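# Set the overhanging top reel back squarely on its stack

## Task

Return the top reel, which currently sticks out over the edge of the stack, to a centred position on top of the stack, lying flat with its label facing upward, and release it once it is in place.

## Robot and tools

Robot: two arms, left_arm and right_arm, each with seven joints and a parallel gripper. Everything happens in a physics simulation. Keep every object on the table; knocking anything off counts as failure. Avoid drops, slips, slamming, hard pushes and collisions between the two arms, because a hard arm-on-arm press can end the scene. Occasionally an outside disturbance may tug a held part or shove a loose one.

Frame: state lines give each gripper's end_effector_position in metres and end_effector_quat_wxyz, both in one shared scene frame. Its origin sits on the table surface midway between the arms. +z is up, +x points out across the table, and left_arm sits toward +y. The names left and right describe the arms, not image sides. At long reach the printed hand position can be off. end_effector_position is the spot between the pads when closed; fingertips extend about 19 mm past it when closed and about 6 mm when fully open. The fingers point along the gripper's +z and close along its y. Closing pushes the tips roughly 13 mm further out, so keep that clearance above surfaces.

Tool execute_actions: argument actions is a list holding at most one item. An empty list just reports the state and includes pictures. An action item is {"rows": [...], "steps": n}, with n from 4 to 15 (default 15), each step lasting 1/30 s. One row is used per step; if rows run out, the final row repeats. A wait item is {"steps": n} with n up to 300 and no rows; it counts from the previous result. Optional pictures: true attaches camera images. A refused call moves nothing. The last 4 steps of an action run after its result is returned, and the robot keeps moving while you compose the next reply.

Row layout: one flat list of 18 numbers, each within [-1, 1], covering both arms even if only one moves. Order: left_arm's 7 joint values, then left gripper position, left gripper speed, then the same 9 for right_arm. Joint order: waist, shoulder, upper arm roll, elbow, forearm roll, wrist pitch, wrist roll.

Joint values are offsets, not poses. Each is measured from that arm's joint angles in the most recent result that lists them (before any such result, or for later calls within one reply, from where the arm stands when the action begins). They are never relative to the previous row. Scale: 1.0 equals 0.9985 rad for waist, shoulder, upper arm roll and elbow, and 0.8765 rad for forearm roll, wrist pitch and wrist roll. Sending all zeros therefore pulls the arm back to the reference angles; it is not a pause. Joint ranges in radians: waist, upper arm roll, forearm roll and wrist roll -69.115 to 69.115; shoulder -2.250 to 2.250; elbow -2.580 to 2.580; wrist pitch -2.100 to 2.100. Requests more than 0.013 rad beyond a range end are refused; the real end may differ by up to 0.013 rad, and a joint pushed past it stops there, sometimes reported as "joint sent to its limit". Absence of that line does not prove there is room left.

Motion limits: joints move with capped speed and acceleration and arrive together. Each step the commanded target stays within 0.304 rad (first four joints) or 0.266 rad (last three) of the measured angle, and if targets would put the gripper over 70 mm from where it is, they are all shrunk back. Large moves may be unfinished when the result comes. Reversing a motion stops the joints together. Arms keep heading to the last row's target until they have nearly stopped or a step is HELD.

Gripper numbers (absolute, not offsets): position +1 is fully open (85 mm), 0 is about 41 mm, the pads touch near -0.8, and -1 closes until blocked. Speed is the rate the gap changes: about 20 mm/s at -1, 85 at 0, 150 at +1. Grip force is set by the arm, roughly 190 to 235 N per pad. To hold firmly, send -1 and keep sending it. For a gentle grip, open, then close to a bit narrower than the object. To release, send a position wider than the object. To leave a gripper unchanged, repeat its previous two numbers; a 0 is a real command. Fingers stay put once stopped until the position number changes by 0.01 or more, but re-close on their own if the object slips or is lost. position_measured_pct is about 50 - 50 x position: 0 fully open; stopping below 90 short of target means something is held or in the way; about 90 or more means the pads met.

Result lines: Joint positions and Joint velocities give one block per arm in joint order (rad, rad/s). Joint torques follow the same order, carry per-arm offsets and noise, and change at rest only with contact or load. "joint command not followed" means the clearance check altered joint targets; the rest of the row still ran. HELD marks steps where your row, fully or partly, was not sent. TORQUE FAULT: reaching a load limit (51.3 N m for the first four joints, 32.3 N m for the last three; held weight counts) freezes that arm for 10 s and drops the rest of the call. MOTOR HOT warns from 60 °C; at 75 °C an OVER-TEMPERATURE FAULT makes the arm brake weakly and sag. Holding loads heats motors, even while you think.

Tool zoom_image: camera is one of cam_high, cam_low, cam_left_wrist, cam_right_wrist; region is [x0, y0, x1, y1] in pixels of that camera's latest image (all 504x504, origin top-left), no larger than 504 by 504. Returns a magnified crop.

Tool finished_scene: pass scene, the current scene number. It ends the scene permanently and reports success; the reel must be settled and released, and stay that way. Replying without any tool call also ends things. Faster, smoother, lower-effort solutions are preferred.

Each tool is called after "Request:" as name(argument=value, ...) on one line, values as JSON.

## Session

Request:
execute_actions(actions=[])

Scene clock: 0.00 s of 4200.00 s.
left_arm: end_effector_position=(+0.2585, +0.3217, +0.3042) position_measured_pct=0.0 end_effector_quat_wxyz=(+0.101, +0.843, -0.523, -0.077) | right_arm: end_effector_position=(+0.2435, +0.1557, +0.1614) position_measured_pct=0.0 end_effector_quat_wxyz=(-0.549, +0.732, -0.285, -0.286)
Joint positions: left_arm=[ 0.127  0.217 -0.455  1.664  0.153  1.533  3.445] | right_arm=[-0.464  0.905 -0.162  2.374  0.897 -1.313  2.477]
Joint velocities: left_arm=[ 0.001  0.001  0.001 -0.    -0.     0.002  0.   ] | right_arm=[-0.    -0.    -0.    -0.001 -0.     0.001 -0.   ]
Joint torques (N m, as the joint torque sensors report them, + toward a larger angle): no reading
Motor temperatures (°C, as the motors report them): left_arm=[34 34 30 32 38 39 43] | right_arm=[31 34 30 32 39 45 45]

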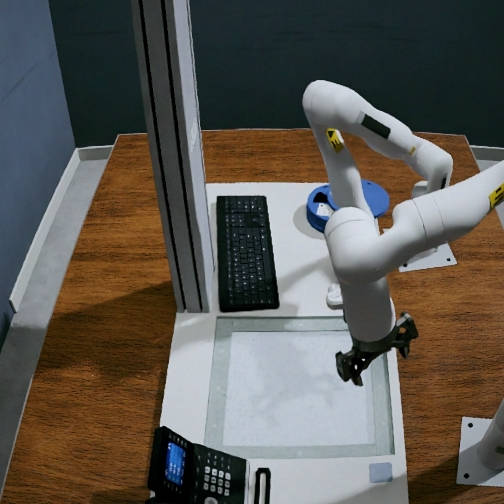

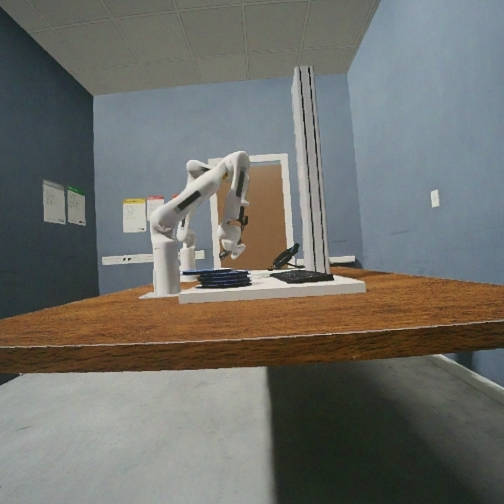

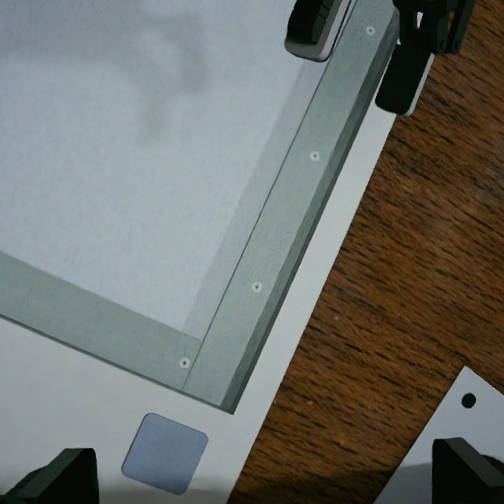

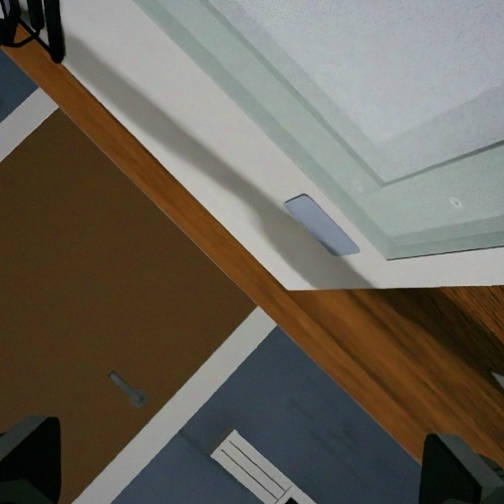

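Request:
execute_actions(actions=[{"rows":[[0,0,0,0,0,0,0,1,0,0.6,-1,0.162,-0.1,1,-0.212,0,1,0]],"steps":15}])

Request:
execute_actions(actions=[{"steps":12}])

Scene clock: 0.93 s of 4200.00 s.
left_arm: end_effector_position=(+0.2585, +0.3217, +0.3042) position_measured_pct=0.0 end_effector_quat_wxyz=(+0.101, +0.843, -0.523, -0.077) | right_arm: end_effector_position=(+0.3307, +0.1199, +0.2570) position_measured_pct=0.0 end_effector_quat_wxyz=(+0.645, -0.699, +0.232, +0.206)
Joint positions: left_arm=[ 0.127  0.217 -0.455  1.664  0.153  1.533  3.445] | right_arm=[-0.295  0.736 -0.091  2.33   1.039 -1.395  2.477]
Joint velocities: left_arm=[-0.    -0.     0.     0.     0.     0.    -0.001] | right_arm=[ 0.59  -0.589  0.198 -0.121  0.51  -0.226  0.   ]
Joint torques (N m, as the joint torque sensors report them, + toward a larger angle): left_arm=[  0.25 -12.4   -0.68  -8.74   0.34   1.23   0.27] | right_arm=[  1.02 -15.67  -2.4   -1.81   0.32  -2.7    0.14]
Motor temperatures (°C, as the motors report them): left_arm=[34 34 30 32 38 39 43] | right_arm=[31 34 30 32 39 45 45]
Steps of this call (steps 1 to 17: nothing new was sent; steps 18 to 28: the first 11 steps of this action). Readings (joint positions | what the end effector reports):
18: left_arm=[0.127 0.217 -0.455 1.664 0.153 1.533 3.445] | right_arm=[-0.462 0.903 -0.162 2.374 0.898 -1.313 2.477] | left_arm position_measured_pct=0.0 | right_arm position_measured_pct=0.0
19: left_arm=[0.127 0.217 -0.455 1.664 0.153 1.533 3.445] | right_arm=[-0.456 0.896 -0.161 2.373 0.903 -1.315 2.477] | left_arm position_measured_pct=0.0 | right_arm position_measured_pct=0.0
21: left_arm=[0.127 0.217 -0.455 1.664 0.153 1.533 3.445] | right_arm=[-0.426 0.866 -0.148 2.364 0.926 -1.331 2.477] | left_arm position_measured_pct=0.0 | right_arm position_measured_pct=0.0
25: left_arm=[0.127 0.217 -0.455 1.664 0.153 1.533 3.445] | right_arm=[-0.353 0.794 -0.112 2.343 0.989 -1.371 2.477] | left_arm position_measured_pct=0.0 | right_arm position_measured_pct=0.0
28: the state above

Scene clock: 1.33 s of 4200.00 s.
left_arm: end_effector_position=(+0.2585, +0.3217, +0.3042) position_measured_pct=0.0 end_effector_quat_wxyz=(+0.101, +0.843, -0.523, -0.077) | right_arm: end_effector_position=(+0.3796, +0.0324, +0.3769) position_measured_pct=0.0 end_effector_quat_wxyz=(+0.710, -0.687, +0.133, +0.078)
Joint positions: left_arm=[ 0.127  0.217 -0.455  1.664  0.153  1.533  3.445] | right_arm=[-0.039  0.462 -0.031  2.293  1.276 -1.462  2.477]
Joint velocities: left_arm=[ 0.001  0.    -0.     0.    -0.    -0.001 -0.   ] | right_arm=[ 0.58  -0.843  0.11  -0.066  0.725 -0.121  0.   ]
Joint torques (N m, as the joint torque sensors report them, + toward a larger angle): left_arm=[ -0.11 -12.77  -0.58  -8.63   0.29   1.07   0.19] | right_arm=[  0.03 -14.09  -2.19  -3.47   0.11  -2.82   0.18]
Motor temperatures (°C, as the motors report them): left_arm=[34 34 30 32 38 39 43] | right_arm=[31 34 30 32 39 45 45]
Kept back: nothing.
Steps of this call (steps 1 to 4: the last 4 steps of your previous action; steps 5 to 12: the robot went on to your last target). Readings (joint positions | what the end effector reports):
1: left_arm=[0.127 0.217 -0.455 1.664 0.153 1.533 3.445] | right_arm=[-0.276 0.717 -0.084 2.326 1.056 -1.403 2.477] | left_arm position_measured_pct=0.0 | right_arm position_measured_pct=0.0
2: left_arm=[0.127 0.217 -0.455 1.664 0.153 1.533 3.445] | right_arm=[-0.255 0.696 -0.078 2.322 1.074 -1.410 2.477] | left_arm position_measured_pct=0.0 | right_arm position_measured_pct=0.0
4: left_arm=[0.127 0.217 -0.455 1.664 0.153 1.533 3.445] | right_arm=[-0.213 0.655 -0.067 2.315 1.110 -1.423 2.477] | left_arm position_measured_pct=0.0 | right_arm position_measured_pct=0.0
8: left_arm=[0.127 0.217 -0.455 1.664 0.153 1.533 3.445] | right_arm=[-0.124 0.565 -0.048 2.303 1.187 -1.444 2.477] | left_arm position_measured_pct=0.0 | right_arm position_measured_pct=0.0
12: the state above

Request:
execute_actions(actions=[{"rows":[[0,0,0,0,0,0,0,1,0,0.663,-0.703,0.031,-0.41,1,-0.042,0,1,0]],"steps":15}])

Request:
execute_actions(actions=[{"steps":14}])

Scene clock: 1.77 s of 4200.00 s.
left_arm: end_effector_position=(+0.2585, +0.3217, +0.3042) position_measured_pct=0.0 end_effector_quat_wxyz=(+0.101, +0.843, -0.523, -0.077) | right_arm: end_effector_position=(+0.3972, -0.0588, +0.4922) position_measured_pct=0.0 end_effector_quat_wxyz=(+0.682, -0.720, -0.033, -0.126)
Joint positions: left_arm=[ 0.127  0.217 -0.455  1.664  0.153  1.533  3.445] | right_arm=[ 0.236  0.147 -0.009  2.102  1.555 -1.489  2.477]
Joint velocities: left_arm=[-0.    -0.    -0.     0.001 -0.    -0.001 -0.   ] | right_arm=[ 0.749 -0.744  0.024 -0.635  0.644 -0.027 -0.   ]
Joint torques (N m, as the joint torque sensors report them, + toward a larger angle): left_arm=[  0.12 -12.29  -0.48  -8.44   0.12   1.09   0.18] | right_arm=[  0.34 -10.85  -0.98  -6.02  -1.75  -1.53   0.14]
Motor temperatures (°C, as the motors report them): left_arm=[34 34 30 32 38 39 43] | right_arm=[31 34 30 32 39 45 45]
Steps of this call (steps 1 to 2: the robot went on to your last target; steps 3 to 13: the first 11 steps of this action). Readings (joint positions | what the end effector reports):
3: left_arm=[0.127 0.217 -0.455 1.664 0.153 1.533 3.445] | right_arm=[0.014 0.374 -0.022 2.287 1.353 -1.473 2.477] | left_arm position_measured_pct=0.0 | right_arm position_measured_pct=0.0
4: left_arm=[0.127 0.217 -0.455 1.664 0.153 1.533 3.445] | right_arm=[0.035 0.349 -0.020 2.283 1.377 -1.477 2.477] | left_arm position_measured_pct=0.0 | right_arm position_measured_pct=0.0
6: left_arm=[0.127 0.217 -0.455 1.664 0.153 1.533 3.445] | right_arm=[0.075 0.308 -0.016 2.262 1.416 -1.481 2.477] | left_arm position_measured_pct=0.0 | right_arm position_measured_pct=0.0
10: left_arm=[0.127 0.217 -0.455 1.664 0.153 1.533 3.445] | right_arm=[0.164 0.219 -0.012 2.170 1.492 -1.486 2.477] | left_arm position_measured_pct=0.0 | right_arm position_measured_pct=0.0
13: the state above

Scene clock: 2.23 s of 4200.00 s.
left_arm: end_effector_position=(+0.2585, +0.3217, +0.3042) position_measured_pct=0.0 end_effector_quat_wxyz=(+0.101, +0.843, -0.523, -0.077) | right_arm: end_effector_position=(+0.3681, -0.1823, +0.5244) position_measured_pct=0.0 end_effector_quat_wxyz=(-0.437, +0.831, +0.151, +0.310)
Joint positions: left_arm=[ 0.127  0.217 -0.455  1.664  0.153  1.533  3.445] | right_arm=[ 0.582 -0.2   -0.     1.901  2.005 -1.498  2.477]
Joint velocities: left_arm=[-0. -0.  0. -0.  0.  0.  0.] | right_arm=[ 0.365 -0.363 -0.003 -0.171  1.217 -0.007 -0.   ]
Joint torques (N m, as the joint torque sensors report them, + toward a larger angle): left_arm=[  0.08 -12.71  -0.51  -8.54   0.14   1.27   0.16] | right_arm=[ 0.43 -4.17  0.42 -8.58 -2.52  0.15 -0.05]
Motor temperatures (°C, as the motors report them): left_arm=[34 34 30 32 38 39 43] | right_arm=[31 34 30 32 39 45 45]
Kept back: nothing.
Steps of this call (steps 1 to 4: the last 4 steps of your previous action; steps 5 to 14: the robot went on to your last target). Readings (joint positions | what the end effector reports):
1: left_arm=[0.127 0.217 -0.455 1.664 0.153 1.533 3.445] | right_arm=[0.261 0.122 -0.008 2.082 1.577 -1.490 2.477] | left_arm position_measured_pct=0.0 | right_arm position_measured_pct=0.0
2: left_arm=[0.127 0.217 -0.455 1.664 0.153 1.533 3.445] | right_arm=[0.288 0.096 -0.007 2.062 1.599 -1.490 2.477] | left_arm position_measured_pct=0.0 | right_arm position_measured_pct=0.0
4: left_arm=[0.127 0.217 -0.455 1.664 0.153 1.533 3.445] | right_arm=[0.343 0.041 -0.006 2.026 1.647 -1.492 2.477] | left_arm position_measured_pct=0.0 | right_arm position_measured_pct=0.0
8: left_arm=[0.127 0.217 -0.455 1.664 0.153 1.533 3.445] | right_arm=[0.463 -0.079 -0.003 1.964 1.764 -1.495 2.477] | left_arm position_measured_pct=0.0 | right_arm position_measured_pct=0.0
14: the state above

Request:
execute_actions(actions=[{"rows":[[0,0,0,0,0,0,0,1,0,0.041,-0.04,0,-0.018,1,0,0,1,0]],"steps":15}])

Scene clock: 2.67 s of 4200.00 s.
left_arm: end_effector_position=(+0.2585, +0.3217, +0.3042) position_measured_pct=0.0 end_effector_quat_wxyz=(+0.101, +0.843, -0.523, -0.077) | right_arm: end_effector_position=(+0.3157, -0.2772, +0.4185) position_measured_pct=0.0 end_effector_quat_wxyz=(-0.239, +0.932, +0.190, +0.194)
Joint positions: left_arm=[ 0.127  0.217 -0.455  1.664  0.153  1.533  3.445] | right_arm=[ 0.622 -0.239 -0.     1.883  2.514 -1.498  2.477]
Joint velocities: left_arm=[ 0.    -0.    -0.001 -0.     0.    -0.001 -0.   ] | right_arm=[ 0.008 -0.006 -0.    -0.     1.217  0.001  0.001]
Joint torques (N m, as the joint torque sensors report them, + toward a larger angle): left_arm=[ -0.04 -12.51  -0.7   -8.69   0.3    1.06   0.27] | right_arm=[ 1.47 -4.02  0.35 -9.25 -1.42  0.33  0.23]
Motor temperatures (°C, as the motors report them): left_arm=[34 34 30 32 38 39 43] | right_arm=[31 34 30 32 39 45 45]
Steps of this call (steps 1 to 2: the robot went on to your last target; steps 3 to 13: the first 11 steps of this action). Readings (joint positions | what the end effector reports):
3: left_arm=[0.127 0.217 -0.455 1.664 0.153 1.533 3.445] | right_arm=[0.609 -0.227 0.000 1.888 2.115 -1.499 2.477] | left_arm position_measured_pct=0.0 | right_arm position_measured_pct=0.0
4: left_arm=[0.127 0.217 -0.455 1.664 0.153 1.533 3.445] | right_arm=[0.612 -0.230 0.000 1.886 2.149 -1.499 2.477] | left_arm position_measured_pct=0.0 | right_arm position_measured_pct=0.0
6: left_arm=[0.127 0.217 -0.455 1.664 0.153 1.533 3.445] | right_arm=[0.616 -0.234 -0.000 1.884 2.229 -1.499 2.477] | left_arm position_measured_pct=0.0 | right_arm position_measured_pct=0.0
10: left_arm=[0.127 0.217 -0.455 1.664 0.153 1.533 3.445] | right_arm=[0.620 -0.238 -0.000 1.883 2.392 -1.498 2.477] | left_arm position_measured_pct=0.0 | right_arm position_measured_pct=0.0
13: the state above

Request:
execute_actions(actions=[{"rows":[[0,0,0,0,0,0,0,1,0,0,0,0,0,0.716,0,0,1,0]],"steps":15}])

Request:
execute_actions(actions=[{"steps":9}], pictures=true)

Request:
zoom_image(camera="cam_low", region=[160, 240, 260, 300])

Scene clock: 3.17 s of 4200.00 s.
left_arm: end_effector_position=(+0.2585, +0.3217, +0.3042) position_measured_pct=0.0 end_effector_quat_wxyz=(+0.101, +0.843, -0.523, -0.077) | right_arm: end_effector_position=(+0.2361, -0.4290, +0.3594) position_measured_pct=0.0 end_effector_quat_wxyz=(-0.014, +0.975, +0.221, +0.011)
Joint positions: left_arm=[ 0.127  0.217 -0.455  1.664  0.153  1.533  3.445] | right_arm=[ 0.622 -0.239  0.     1.883  3.106 -1.498  2.477]
Joint velocities: left_arm=[-0.     0.    -0.001  0.     0.001 -0.001  0.001] | right_arm=[ 0.002 -0.     0.008  0.     0.705 -0.     0.   ]
Joint torques (N m, as the joint torque sensors report them, + toward a larger angle): left_arm=[ -0.12 -12.44  -0.49  -8.46  -0.04   1.23   0.14] | right_arm=[-0.03 -4.39 -0.33 -8.81 -0.05  0.04  0.05]
Motor temperatures (°C, as the motors report them): left_arm=[34 34 30 32 38 39 43] | right_arm=[31 34 30 32 39 45 45]
Steps of this call (steps 1 to 4: the last 4 steps of your previous action; steps 5 to 15: the first 11 steps of this action). Readings (joint positions | what the end effector reports):
5: left_arm=[0.127 0.217 -0.455 1.664 0.153 1.533 3.445] | right_arm=[0.623 -0.240 -0.000 1.883 2.717 -1.498 2.477] | left_arm position_measured_pct=0.0 | right_arm position_measured_pct=0.0
6: left_arm=[0.127 0.217 -0.455 1.664 0.153 1.533 3.445] | right_arm=[0.623 -0.240 -0.000 1.883 2.758 -1.498 2.477] | left_arm position_measured_pct=0.0 | right_arm position_measured_pct=0.0
8: left_arm=[0.127 0.217 -0.455 1.664 0.153 1.533 3.445] | right_arm=[0.622 -0.240 -0.000 1.883 2.839 -1.498 2.477] | left_arm position_measured_pct=0.0 | right_arm position_measured_pct=0.0
12: left_arm=[0.127 0.217 -0.455 1.664 0.153 1.533 3.445] | right_arm=[0.622 -0.239 -0.001 1.883 3.002 -1.498 2.477] | left_arm position_measured_pct=0.0 | right_arm position_measured_pct=0.0
15: the state above

Scene clock: 3.47 s of 4200.00 s.
left_arm: end_effector_position=(+0.2585, +0.3217, +0.3042) position_measured_pct=0.0 end_effector_quat_wxyz=(+0.101, +0.843, -0.523, -0.077) | right_arm: end_effector_position=(+0.2314, -0.4388, +0.3593) position_measured_pct=0.0 end_effector_quat_wxyz=(-0.000, +0.975, +0.222, -0.000)
Joint positions: left_arm=[ 0.127  0.217 -0.455  1.664  0.153  1.533  3.445] | right_arm=[ 0.622 -0.239 -0.     1.883  3.141 -1.498  2.477]
Joint velocities: left_arm=[-0.001 -0.001  0.001  0.    -0.    -0.001  0.001] | right_arm=[ 0.001 -0.001  0.     0.002  0.002 -0.     0.   ]
Joint torques (N m, as the joint torque sensors report them, + toward a larger angle): left_arm=[ -0.13 -12.58  -0.72  -8.63   0.04   1.16   0.12] | right_arm=[ 0.72 -4.27 -0.19 -9.12  0.24  0.18  0.18]
Motor temperatures (°C, as the motors report them): left_arm=[34 34 30 32 38 39 43] | right_arm=[31 34 30 32 39 45 45]
Kept back: nothing.
Steps of this call (steps 1 to 4: the last 4 steps of your previous action; steps 5 to 9: the robot went on to your last target). Readings (joint positions | what the end effector reports):
1: left_arm=[0.127 0.217 -0.455 1.664 0.153 1.533 3.445] | right_arm=[0.622 -0.239 0.000 1.883 3.125 -1.498 2.477] | left_arm position_measured_pct=0.0 | right_arm position_measured_pct=0.0
2: left_arm=[0.127 0.217 -0.455 1.664 0.153 1.533 3.445] | right_arm=[0.622 -0.239 0.000 1.883 3.135 -1.498 2.477] | left_arm position_measured_pct=0.0 | right_arm position_measured_pct=0.0
4: left_arm=[0.127 0.217 -0.455 1.664 0.153 1.533 3.445] | right_arm=[0.622 -0.239 0.000 1.883 3.140 -1.498 2.477] | left_arm position_measured_pct=0.0 | right_arm position_measured_pct=0.0
8: left_arm=[0.127 0.217 -0.455 1.664 0.153 1.533 3.445] | right_arm=[0.622 -0.239 -0.000 1.883 3.141 -1.498 2.477] | left_arm position_measured_pct=0.0 | right_arm position_measured_pct=0.0
9: the state above

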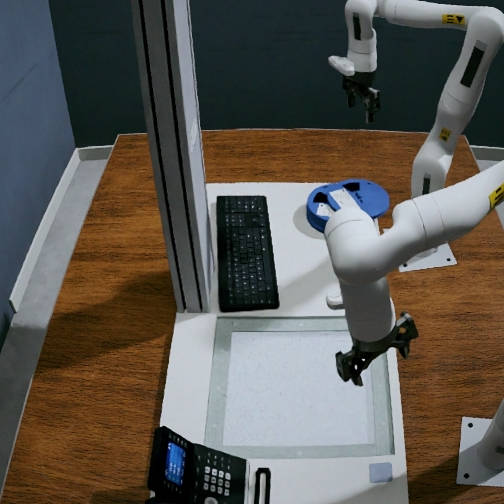

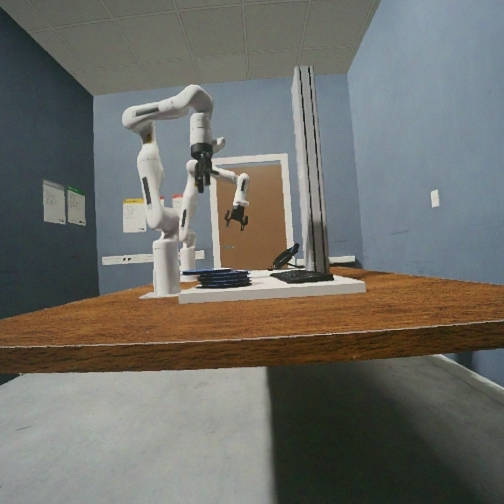

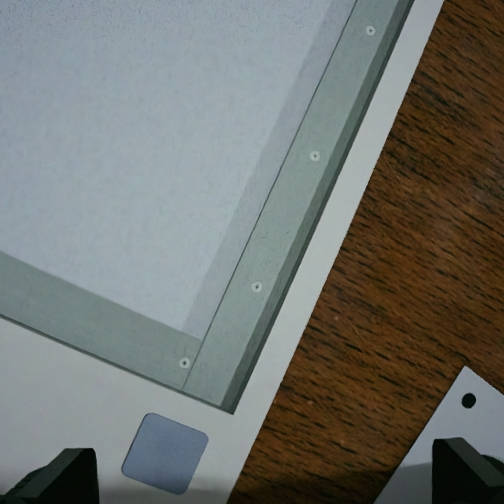

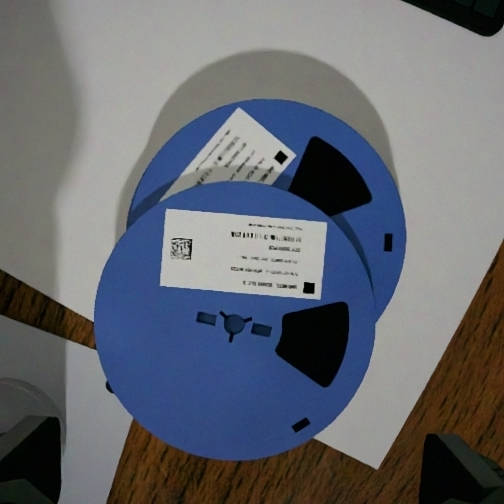

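Region (160, 240, 260, 300) of cam_low's 504x504 image, scaled by 5.040, with more detail than that image has; it fills the top 302 rows of this view, and the rest is white.

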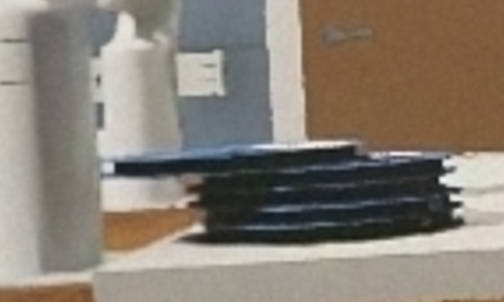

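Request:
execute_actions(actions=[{"rows":[[0,0,0,0,0,0,0,1,0,-0.02,0.08,0,0.1,0.06,0.2,-0.2,0,0],[0,0,0,0,0,0,0,1,0,-0.02,0.08,0,0.1,0.06,0.2,-0.2,0,0],[0,0,0,0,0,0,0,1,0,-0.02,0.08,0,0.1,0.06,0.2,-0.2,0,0],[0,0,0,0,0,0,0,1,0,-0.03,0.13,0,0.18,0.1,0.4,-0.4,0,0],[0,0,0,0,0,0,0,1,0,-0.03,0.13,0,0.18,0.1,0.4,-0.4,0,0],[0,0,0,0,0,0,0,1,0,-0.03,0.13,0,0.18,0.1,0.4,-0.4,0,0],[0,0,0,0,0,0,0,1,0,-0.05,0.2,0,0.27,0.14,0.694,-0.71,0,0],[0,0,0,0,0,0,0,1,0,-0.05,0.2,0,0.27,0.14,0.694,-0.71,0,0],[0,0,0,0,0,0,0,1,0,-0.05,0.2,0,0.27,0.14,0.694,-0.71,0,0],[0,0,0,0,0,0,0,1,0,-0.06,0.27,0,0.37,0.19,0.694,-0.71,0,0],[0,0,0,0,0,0,0,1,0,-0.06,0.27,0,0.37,0.19,0.694,-0.71,0,0],[0,0,0,0,0,0,0,1,0,-0.06,0.27,0,0.37,0.19,0.694,-0.71,0,0],[0,0,0,0,0,0,0,1,0,-0.08,0.33,0,0.47,0.24,0.694,-0.71,0,0],[0,0,0,0,0,0,0,1,0,-0.08,0.33,0,0.47,0.24,0.694,-0.71,0,0],[0,0,0,0,0,0,0,1,0,-0.095,0.424,0,0.591,0.295,0.694,-0.71,0,0]],"steps":15}])

Request:
execute_actions(actions=[{"steps":25}], pictures=true)

Request:
zoom_image(camera="cam_low", region=[140, 200, 260, 300])

Scene clock: 4.97 s of 4200.00 s.
left_arm: end_effector_position=(+0.2585, +0.3217, +0.3042) position_measured_pct=0.0 end_effector_quat_wxyz=(+0.101, +0.843, -0.523, -0.077) | right_arm: end_effector_position=(+0.2529, -0.4692, +0.2650) position_measured_pct=25.0 end_effector_quat_wxyz=(+0.034, +0.995, +0.094, -0.027)
Joint positions: left_arm=[ 0.127  0.217 -0.455  1.664  0.153  1.533  3.445] | right_arm=[ 0.586 -0.089 -0.001  2.082  3.235 -1.165  2.144]
Joint velocities: left_arm=[-0.    -0.    -0.001 -0.     0.     0.001 -0.   ] | right_arm=[-0.119  0.578 -0.003  0.793  0.339  1.104 -1.103]
Joint torques (N m, as the joint torque sensors report them, + toward a larger angle): left_arm=[ -0.12 -12.41  -0.78  -8.62   0.03   1.17   0.1 ] | right_arm=[ 0.76 -7.04  0.14 -7.3   0.6  -0.67  0.01]
Motor temperatures (°C, as the motors report them): left_arm=[34 34 30 32 38 39 43] | right_arm=[31 34 30 32 39 45 45]
Steps of this call (steps 1 to 30: the robot went on to your last target; steps 31 to 34: nothing new was sent; steps 35 to 45: the first 11 steps of this action). Readings (joint positions | what the end effector reports):
35: left_arm=[0.127 0.217 -0.455 1.664 0.153 1.533 3.445] | right_arm=[0.621 -0.238 -0.000 1.884 3.142 -1.497 2.475] | left_arm position_measured_pct=0.0 | right_arm position_measured_pct=0.0
36: left_arm=[0.127 0.217 -0.455 1.664 0.153 1.533 3.445] | right_arm=[0.620 -0.233 -0.000 1.889 3.144 -1.488 2.467] | left_arm position_measured_pct=0.0 | right_arm position_measured_pct=0.4
38: left_arm=[0.127 0.217 -0.455 1.664 0.153 1.533 3.445] | right_arm=[0.614 -0.209 -0.000 1.916 3.158 -1.441 2.421] | left_arm position_measured_pct=0.0 | right_arm position_measured_pct=4.4
42: left_arm=[0.127 0.217 -0.455 1.664 0.153 1.533 3.445] | right_arm=[0.599 -0.145 -0.000 2.006 3.202 -1.284 2.263] | left_arm position_measured_pct=0.0 | right_arm position_measured_pct=15.9
45: the state above

Scene clock: 5.80 s of 4200.00 s.
left_arm: end_effector_position=(+0.2585, +0.3217, +0.3042) position_measured_pct=0.0 end_effector_quat_wxyz=(+0.101, +0.843, -0.523, -0.077) | right_arm: end_effector_position=(+0.1205, -0.4414, +0.1380) position_measured_pct=49.6 end_effector_quat_wxyz=(+0.014, +0.975, +0.061, -0.215)
Joint positions: left_arm=[ 0.127  0.217 -0.455  1.664  0.153  1.533  3.445] | right_arm=[ 0.527  0.183 -0.     2.473  3.4   -0.89   1.854]
Joint velocities: left_arm=[-0.    -0.001  0.     0.    -0.001  0.001 -0.   ] | right_arm=[-0.004  0.009 -0.     0.003  0.001  0.    -0.   ]
Joint torques (N m, as the joint torque sensors report them, + toward a larger angle): left_arm=[ -0.37 -12.57  -0.47  -8.61   0.08   1.16   0.3 ] | right_arm=[ 1.17 -6.56  0.   -3.69  0.45 -0.8  -0.07]
Motor temperatures (°C, as the motors report them): left_arm=[34 34 30 32 38 39 43] | right_arm=[31 34 30 32 39 45 45]
Kept back: nothing.
Steps of this call (steps 1 to 4: the last 4 steps of your previous action; steps 5 to 25: the robot went on to your last target). Readings (joint positions | what the end effector reports):
1: left_arm=[0.127 0.217 -0.455 1.664 0.153 1.533 3.445] | right_arm=[0.582 -0.070 -0.001 2.109 3.246 -1.128 2.107] | left_arm position_measured_pct=0.0 | right_arm position_measured_pct=27.8
2: left_arm=[0.127 0.217 -0.455 1.664 0.153 1.533 3.445] | right_arm=[0.578 -0.051 -0.001 2.136 3.258 -1.089 2.069] | left_arm position_measured_pct=0.0 | right_arm position_measured_pct=31.0
4: left_arm=[0.127 0.217 -0.455 1.664 0.153 1.533 3.445] | right_arm=[0.569 -0.015 -0.001 2.189 3.281 -1.026 2.005] | left_arm position_measured_pct=0.0 | right_arm position_measured_pct=36.9
8: left_arm=[0.127 0.217 -0.455 1.664 0.153 1.533 3.445] | right_arm=[0.554 0.054 -0.001 2.288 3.323 -0.967 1.941] | left_arm position_measured_pct=0.0 | right_arm position_measured_pct=47.6
25: the state above

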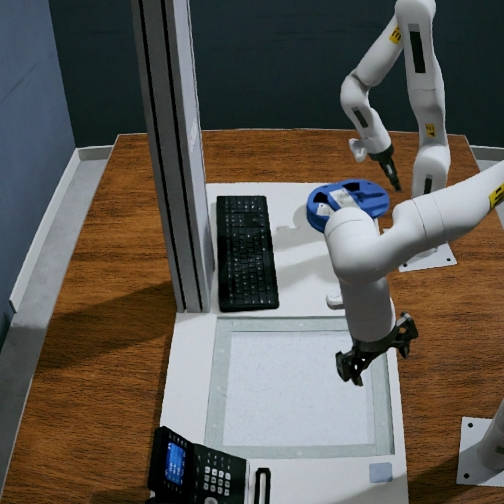

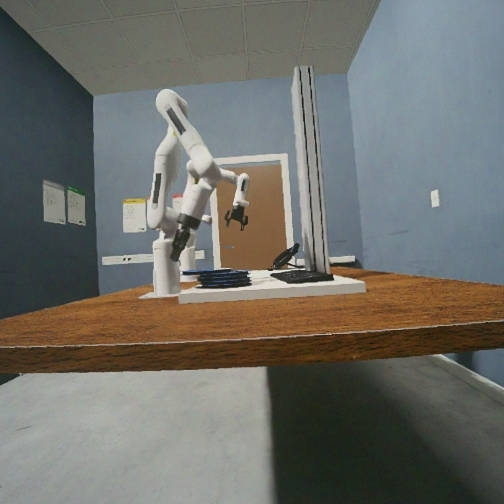

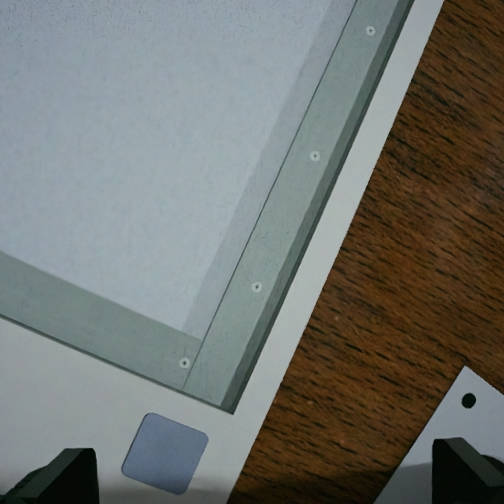

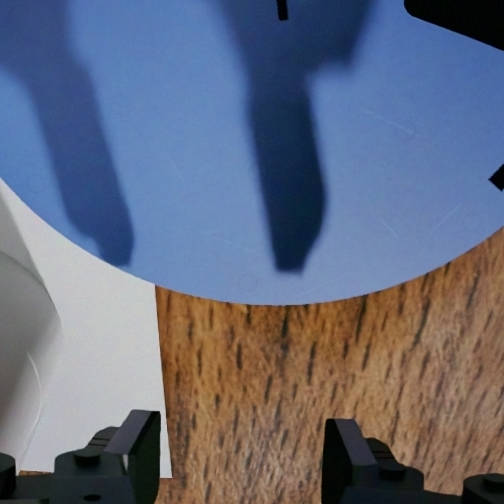

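Region (140, 200, 260, 300) of cam_low's 504x504 image, scaled by 4.200, with more detail than that image has.

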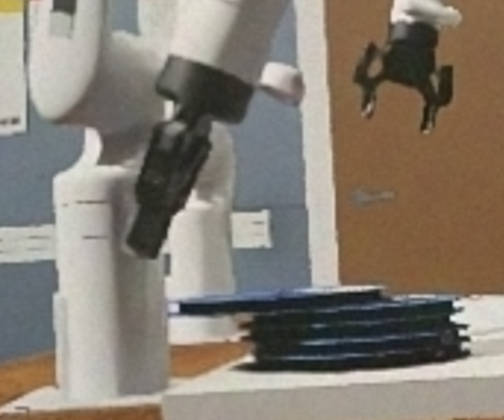

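Request:
execute_actions(actions=[{"rows":[[0,0,0,0,0,0,0,1,0,0.005,0.038,0,0.015,0.019,0.056,-0.021,0,0],[0,0,0,0,0,0,0,1,0,0.005,0.038,0,0.015,0.019,0.056,-0.021,0,0],[0,0,0,0,0,0,0,1,0,0.01,0.076,0,0.029,0.038,0.111,-0.042,0,0],[0,0,0,0,0,0,0,1,0,0.01,0.076,0,0.029,0.038,0.111,-0.042,0,0],[0,0,0,0,0,0,0,1,0,0.015,0.115,0,0.041,0.056,0.167,-0.062,0,0],[0,0,0,0,0,0,0,1,0,0.015,0.115,0,0.041,0.056,0.167,-0.062,0,0],[0,0,0,0,0,0,0,1,0,0.015,0.153,0,0.052,0.075,0.223,-0.083,0,0]],"steps":15}])

Request:
execute_actions(actions=[{"steps":12}], pictures=true)

Request:
zoom_image(camera="cam_low", region=[150, 240, 260, 300])

Scene clock: 6.57 s of 4200.00 s.
left_arm: end_effector_position=(+0.2585, +0.3217, +0.3042) position_measured_pct=0.0 end_effector_quat_wxyz=(+0.101, +0.843, -0.523, -0.077) | right_arm: end_effector_position=(+0.1208, -0.4451, +0.1028) position_measured_pct=49.6 end_effector_quat_wxyz=(+0.014, +0.974, +0.061, -0.216)
Joint positions: left_arm=[ 0.127  0.217 -0.455  1.664  0.153  1.533  3.445] | right_arm=[ 0.541  0.316 -0.     2.519  3.458 -0.719  1.79 ]
Joint velocities: left_arm=[-0.     0.    -0.    -0.    -0.     0.002 -0.001] | right_arm=[ 0.015  0.259 -0.001  0.094  0.134  0.397 -0.149]
Joint torques (N m, as the joint torque sensors report them, + toward a larger angle): left_arm=[ -0.28 -12.36  -0.63  -8.69   0.39   1.22   0.07] | right_arm=[ 0.75 -8.75  0.18 -1.78  0.08 -1.12  0.13]
Motor temperatures (°C, as the motors report them): left_arm=[34 34 30 32 38 39 43] | right_arm=[31 34 30 32 39 45 45]
Steps of this call (steps 1 to 12: the robot went on to your last target; steps 13 to 23: the first 11 steps of this action). Readings (joint positions | what the end effector reports):
13: left_arm=[0.127 0.217 -0.455 1.664 0.153 1.533 3.445] | right_arm=[0.527 0.186 -0.001 2.474 3.400 -0.889 1.854] | left_arm position_measured_pct=0.0 | right_arm position_measured_pct=49.6
14: left_arm=[0.127 0.217 -0.455 1.664 0.153 1.533 3.445] | right_arm=[0.528 0.193 -0.001 2.476 3.402 -0.883 1.852] | left_arm position_measured_pct=0.0 | right_arm position_measured_pct=49.6
16: left_arm=[0.127 0.217 -0.455 1.664 0.153 1.533 3.445] | right_arm=[0.532 0.217 -0.001 2.484 3.412 -0.854 1.841] | left_arm position_measured_pct=0.0 | right_arm position_measured_pct=49.6
20: left_arm=[0.127 0.217 -0.455 1.664 0.153 1.533 3.445] | right_arm=[0.538 0.277 -0.000 2.506 3.439 -0.775 1.811] | left_arm position_measured_pct=0.0 | right_arm position_measured_pct=49.6
23: the state above

Scene clock: 6.97 s of 4200.00 s.
left_arm: end_effector_position=(+0.2585, +0.3217, +0.3042) position_measured_pct=0.0 end_effector_quat_wxyz=(+0.101, +0.843, -0.523, -0.077) | right_arm: end_effector_position=(+0.1207, -0.4450, +0.0979) position_measured_pct=49.6 end_effector_quat_wxyz=(+0.014, +0.974, +0.062, -0.216)
Joint positions: left_arm=[ 0.127  0.217 -0.455  1.664  0.153  1.533  3.445] | right_arm=[ 0.542  0.336 -0.     2.525  3.466 -0.695  1.782]
Joint velocities: left_arm=[-0.     0.001 -0.    -0.    -0.001 -0.002  0.   ] | right_arm=[ 0.001  0.004  0.    -0.001  0.     0.001 -0.   ]
Joint torques (N m, as the joint torque sensors report them, + toward a larger angle): left_arm=[ -0.15 -12.71  -0.92  -8.6    0.36   1.02   0.06] | right_arm=[ 0.82 -8.43  0.37 -1.35  0.43 -0.75  0.  ]
Motor temperatures (°C, as the motors report them): left_arm=[34 34 30 32 38 39 43] | right_arm=[31 34 30 32 39 45 45]
Kept back: nothing.
Steps of this call (steps 1 to 4: the last 4 steps of your previous action; steps 5 to 12: the robot went on to your last target). Readings (joint positions | what the end effector reports):
1: left_arm=[0.127 0.217 -0.455 1.664 0.153 1.533 3.445] | right_arm=[0.541 0.323 -0.001 2.522 3.461 -0.708 1.786] | left_arm position_measured_pct=0.0 | right_arm position_measured_pct=49.6
2: left_arm=[0.127 0.217 -0.455 1.664 0.153 1.533 3.445] | right_arm=[0.541 0.327 -0.001 2.523 3.464 -0.701 1.784] | left_arm position_measured_pct=0.0 | right_arm position_measured_pct=49.6
4: left_arm=[0.127 0.217 -0.455 1.664 0.153 1.533 3.445] | right_arm=[0.542 0.331 -0.001 2.524 3.465 -0.697 1.782] | left_arm position_measured_pct=0.0 | right_arm position_measured_pct=49.6
8: left_arm=[0.127 0.217 -0.455 1.664 0.153 1.533 3.445] | right_arm=[0.542 0.334 -0.000 2.525 3.466 -0.695 1.782] | left_arm position_measured_pct=0.0 | right_arm position_measured_pct=49.6
12: the state above

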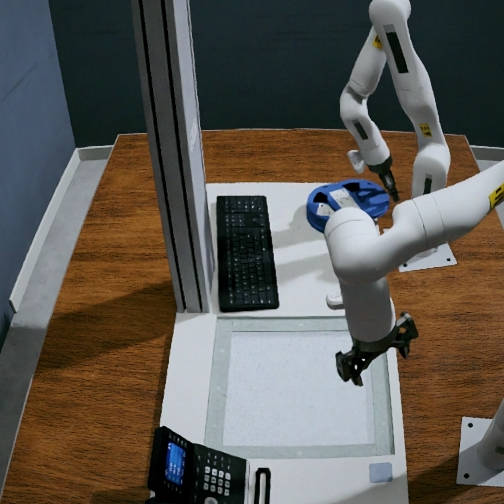

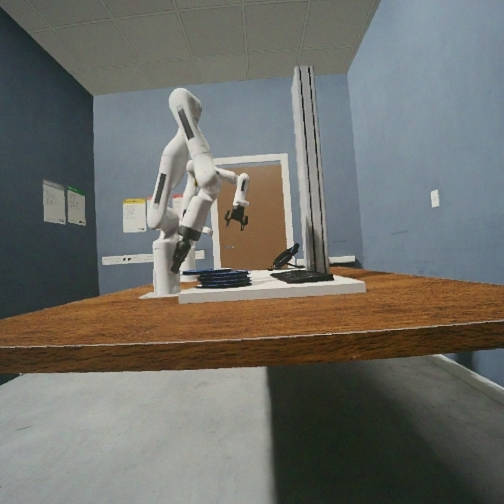

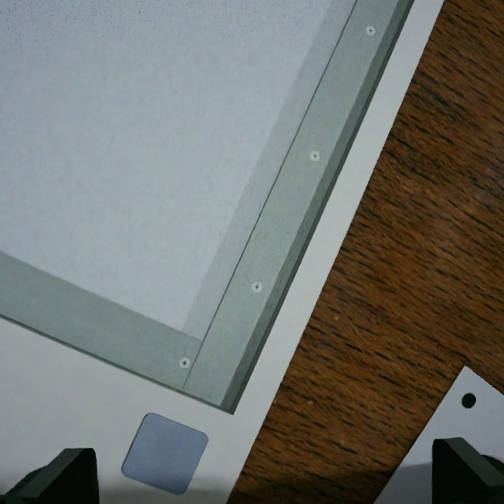

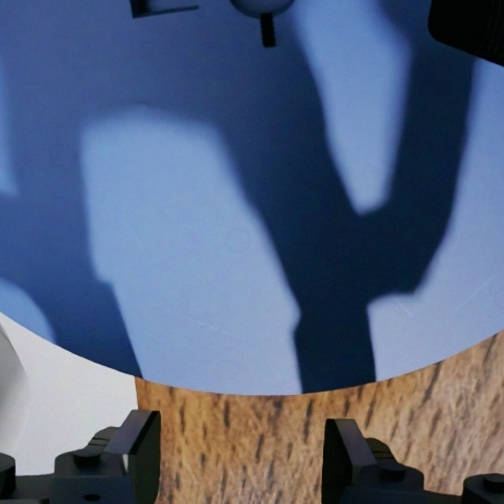

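Region (150, 240, 260, 300) of cam_low's 504x504 image, scaled by 4.582, with more detail than that image has; it fills the top 275 rows of this view, and the rest is white.

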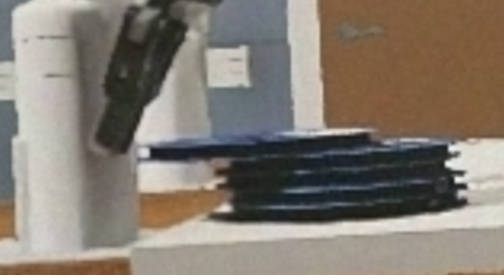

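Request:
execute_actions(actions=[{"rows":[[0,0,0,0,0,0,0,1,0,-0.004,0.002,0,-0.005,-0.004,-0.004,0,0,0],[0,0,0,0,0,0,0,1,0,-0.009,0.004,0,-0.011,-0.008,-0.008,-0.001,0,0],[0,0,0,0,0,0,0,1,0,-0.013,0.006,0,-0.016,-0.013,-0.012,-0.001,0,0],[0,0,0,0,0,0,0,1,0,-0.017,0.008,0,-0.021,-0.017,-0.016,-0.001,0,0],[0,0,0,0,0,0,0,1,0,-0.022,0.010,0,-0.027,-0.022,-0.020,-0.002,0,0],[0,0,0,0,0,0,0,1,0,-0.026,0.012,0,-0.032,-0.026,-0.024,-0.002,0,0],[0,0,0,0,0,0,0,1,0,-0.030,0.014,0,-0.037,-0.030,-0.028,-0.002,0,0],[0,0,0,0,0,0,0,1,0,-0.034,0.016,0,-0.043,-0.034,-0.031,-0.003,0,0],[0,0,0,0,0,0,0,1,0,-0.038,0.019,0,-0.048,-0.038,-0.035,-0.003,0,0],[0,0,0,0,0,0,0,1,0,-0.042,0.021,0,-0.053,-0.042,-0.039,-0.003,0,0],[0,0,0,0,0,0,0,1,0,-0.046,0.023,0,-0.059,-0.046,-0.043,-0.004,0,0],[0,0,0,0,0,0,0,1,0,-0.050,0.025,0,-0.064,-0.050,-0.047,-0.004,0,0],[0,0,0,0,0,0,0,1,0,-0.054,0.027,0,-0.069,-0.054,-0.051,-0.004,0,0],[0,0,0,0,0,0,0,1,0,-0.058,0.029,0,-0.075,-0.058,-0.055,-0.005,0,0],[0,0,0,0,0,0,0,1,0,-0.061,0.031,0,-0.080,-0.062,-0.059,-0.005,0,0]],"steps":15}])

Request:
execute_actions(actions=[{"steps":12}], pictures=true)

Request:
zoom_image(camera="cam_low", region=[150, 240, 260, 300])

Scene clock: 7.93 s of 4200.00 s.
left_arm: end_effector_position=(+0.2585, +0.3217, +0.3042) position_measured_pct=0.0 end_effector_quat_wxyz=(+0.101, +0.843, -0.523, -0.077) | right_arm: end_effector_position=(+0.1377, -0.4431, +0.0979) position_measured_pct=49.6 end_effector_quat_wxyz=(+0.014, +0.974, +0.062, -0.216)
Joint positions: left_arm=[ 0.127  0.217 -0.455  1.664  0.153  1.533  3.445] | right_arm=[ 0.508  0.353 -0.     2.482  3.436 -0.723  1.779]
Joint velocities: left_arm=[-0.    -0.001  0.     0.     0.001 -0.     0.   ] | right_arm=[-0.116  0.06  -0.    -0.158 -0.105 -0.098 -0.008]
Joint torques (N m, as the joint torque sensors report them, + toward a larger angle): left_arm=[  0.19 -12.52  -0.37  -8.93   0.14   1.36   0.18] | right_arm=[ 0.7  -8.92  0.26 -1.8  -0.11 -0.97  0.39]
Motor temperatures (°C, as the motors report them): left_arm=[34 34 30 32 38 39 43] | right_arm=[31 34 30 32 39 45 45]
Steps of this call (steps 1 to 18: the robot went on to your last target; steps 19 to 29: the first 11 steps of this action). Readings (joint positions | what the end effector reports):
19: left_arm=[0.127 0.217 -0.455 1.664 0.153 1.533 3.445] | right_arm=[0.541 0.336 -0.000 2.525 3.465 -0.695 1.782] | left_arm position_measured_pct=0.0 | right_arm position_measured_pct=49.6
20: left_arm=[0.127 0.217 -0.455 1.664 0.153 1.533 3.445] | right_arm=[0.540 0.337 -0.000 2.523 3.464 -0.696 1.782] | left_arm position_measured_pct=0.0 | right_arm position_measured_pct=49.6
22: left_arm=[0.127 0.217 -0.455 1.664 0.153 1.533 3.445] | right_arm=[0.534 0.340 -0.000 2.516 3.460 -0.701 1.781] | left_arm position_measured_pct=0.0 | right_arm position_measured_pct=49.6
26: left_arm=[0.127 0.217 -0.455 1.664 0.153 1.533 3.445] | right_arm=[0.519 0.346 -0.000 2.498 3.446 -0.713 1.780] | left_arm position_measured_pct=0.0 | right_arm position_measured_pct=49.6
29: the state above

Scene clock: 8.33 s of 4200.00 s.
left_arm: end_effector_position=(+0.2585, +0.3217, +0.3042) position_measured_pct=0.0 end_effector_quat_wxyz=(+0.101, +0.843, -0.523, -0.077) | right_arm: end_effector_position=(+0.1521, -0.4410, +0.0980) position_measured_pct=49.6 end_effector_quat_wxyz=(+0.013, +0.974, +0.062, -0.216)
Joint positions: left_arm=[ 0.127  0.217 -0.455  1.664  0.153  1.533  3.445] | right_arm=[ 0.482  0.366 -0.     2.446  3.411 -0.746  1.777]
Joint velocities: left_arm=[ 0.    -0.001  0.001 -0.001 -0.    -0.     0.   ] | right_arm=[-0.008  0.004  0.001 -0.005 -0.003 -0.003 -0.   ]
Joint torques (N m, as the joint torque sensors report them, + toward a larger angle): left_arm=[ -0.2  -12.7   -0.83  -8.77   0.22   1.22   0.28] | right_arm=[ 0.39 -9.37  0.41 -1.85  0.42 -0.69  0.07]
Motor temperatures (°C, as the motors report them): left_arm=[34 34 30 32 38 39 43] | right_arm=[31 34 30 32 39 45 45]
Kept back: nothing.
Steps of this call (steps 1 to 4: the last 4 steps of your previous action; steps 5 to 12: the robot went on to your last target). Readings (joint positions | what the end effector reports):
1: left_arm=[0.127 0.217 -0.455 1.664 0.153 1.533 3.445] | right_arm=[0.504 0.355 -0.000 2.477 3.432 -0.726 1.779] | left_arm position_measured_pct=0.0 | right_arm position_measured_pct=49.6
2: left_arm=[0.127 0.217 -0.455 1.664 0.153 1.533 3.445] | right_arm=[0.500 0.357 -0.000 2.472 3.429 -0.729 1.779] | left_arm position_measured_pct=0.0 | right_arm position_measured_pct=49.6
4: left_arm=[0.127 0.217 -0.455 1.664 0.153 1.533 3.445] | right_arm=[0.492 0.361 -0.000 2.461 3.422 -0.736 1.778] | left_arm position_measured_pct=0.0 | right_arm position_measured_pct=49.6
8: left_arm=[0.127 0.217 -0.455 1.664 0.153 1.533 3.445] | right_arm=[0.484 0.365 -0.001 2.448 3.413 -0.745 1.777] | left_arm position_measured_pct=0.0 | right_arm position_measured_pct=49.6
12: the state above

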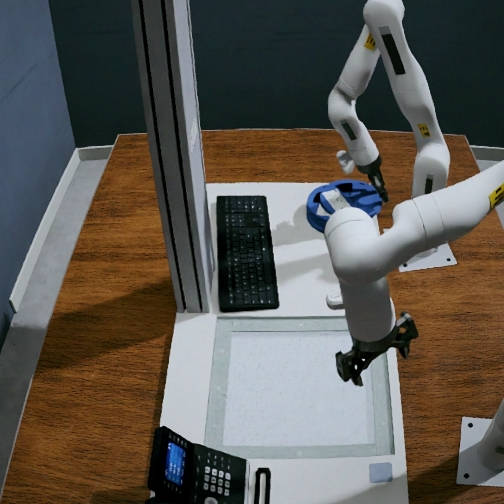

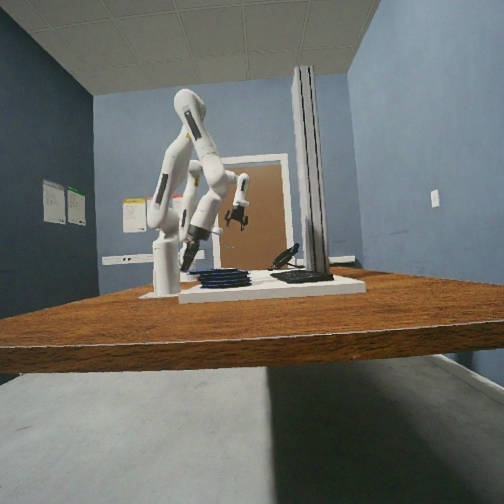

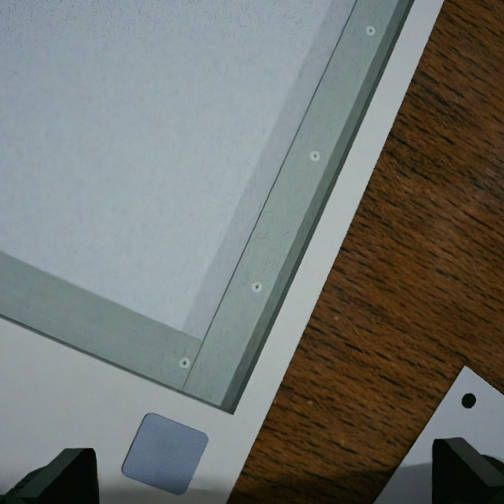

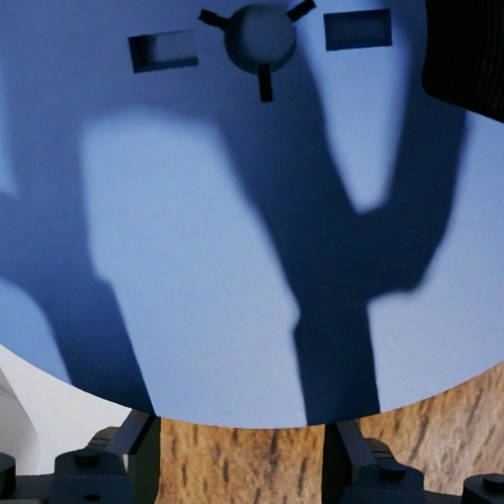

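Region (150, 240, 260, 300) of cam_low's 504x504 image, scaled by 4.582, with more detail than that image has; it fills the top 275 rows of this view, and the rest is white.

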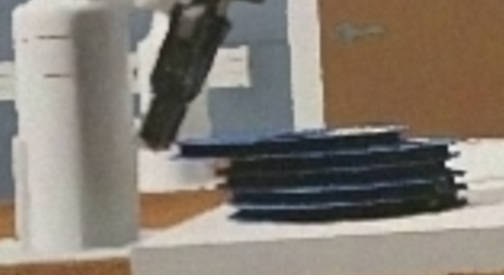

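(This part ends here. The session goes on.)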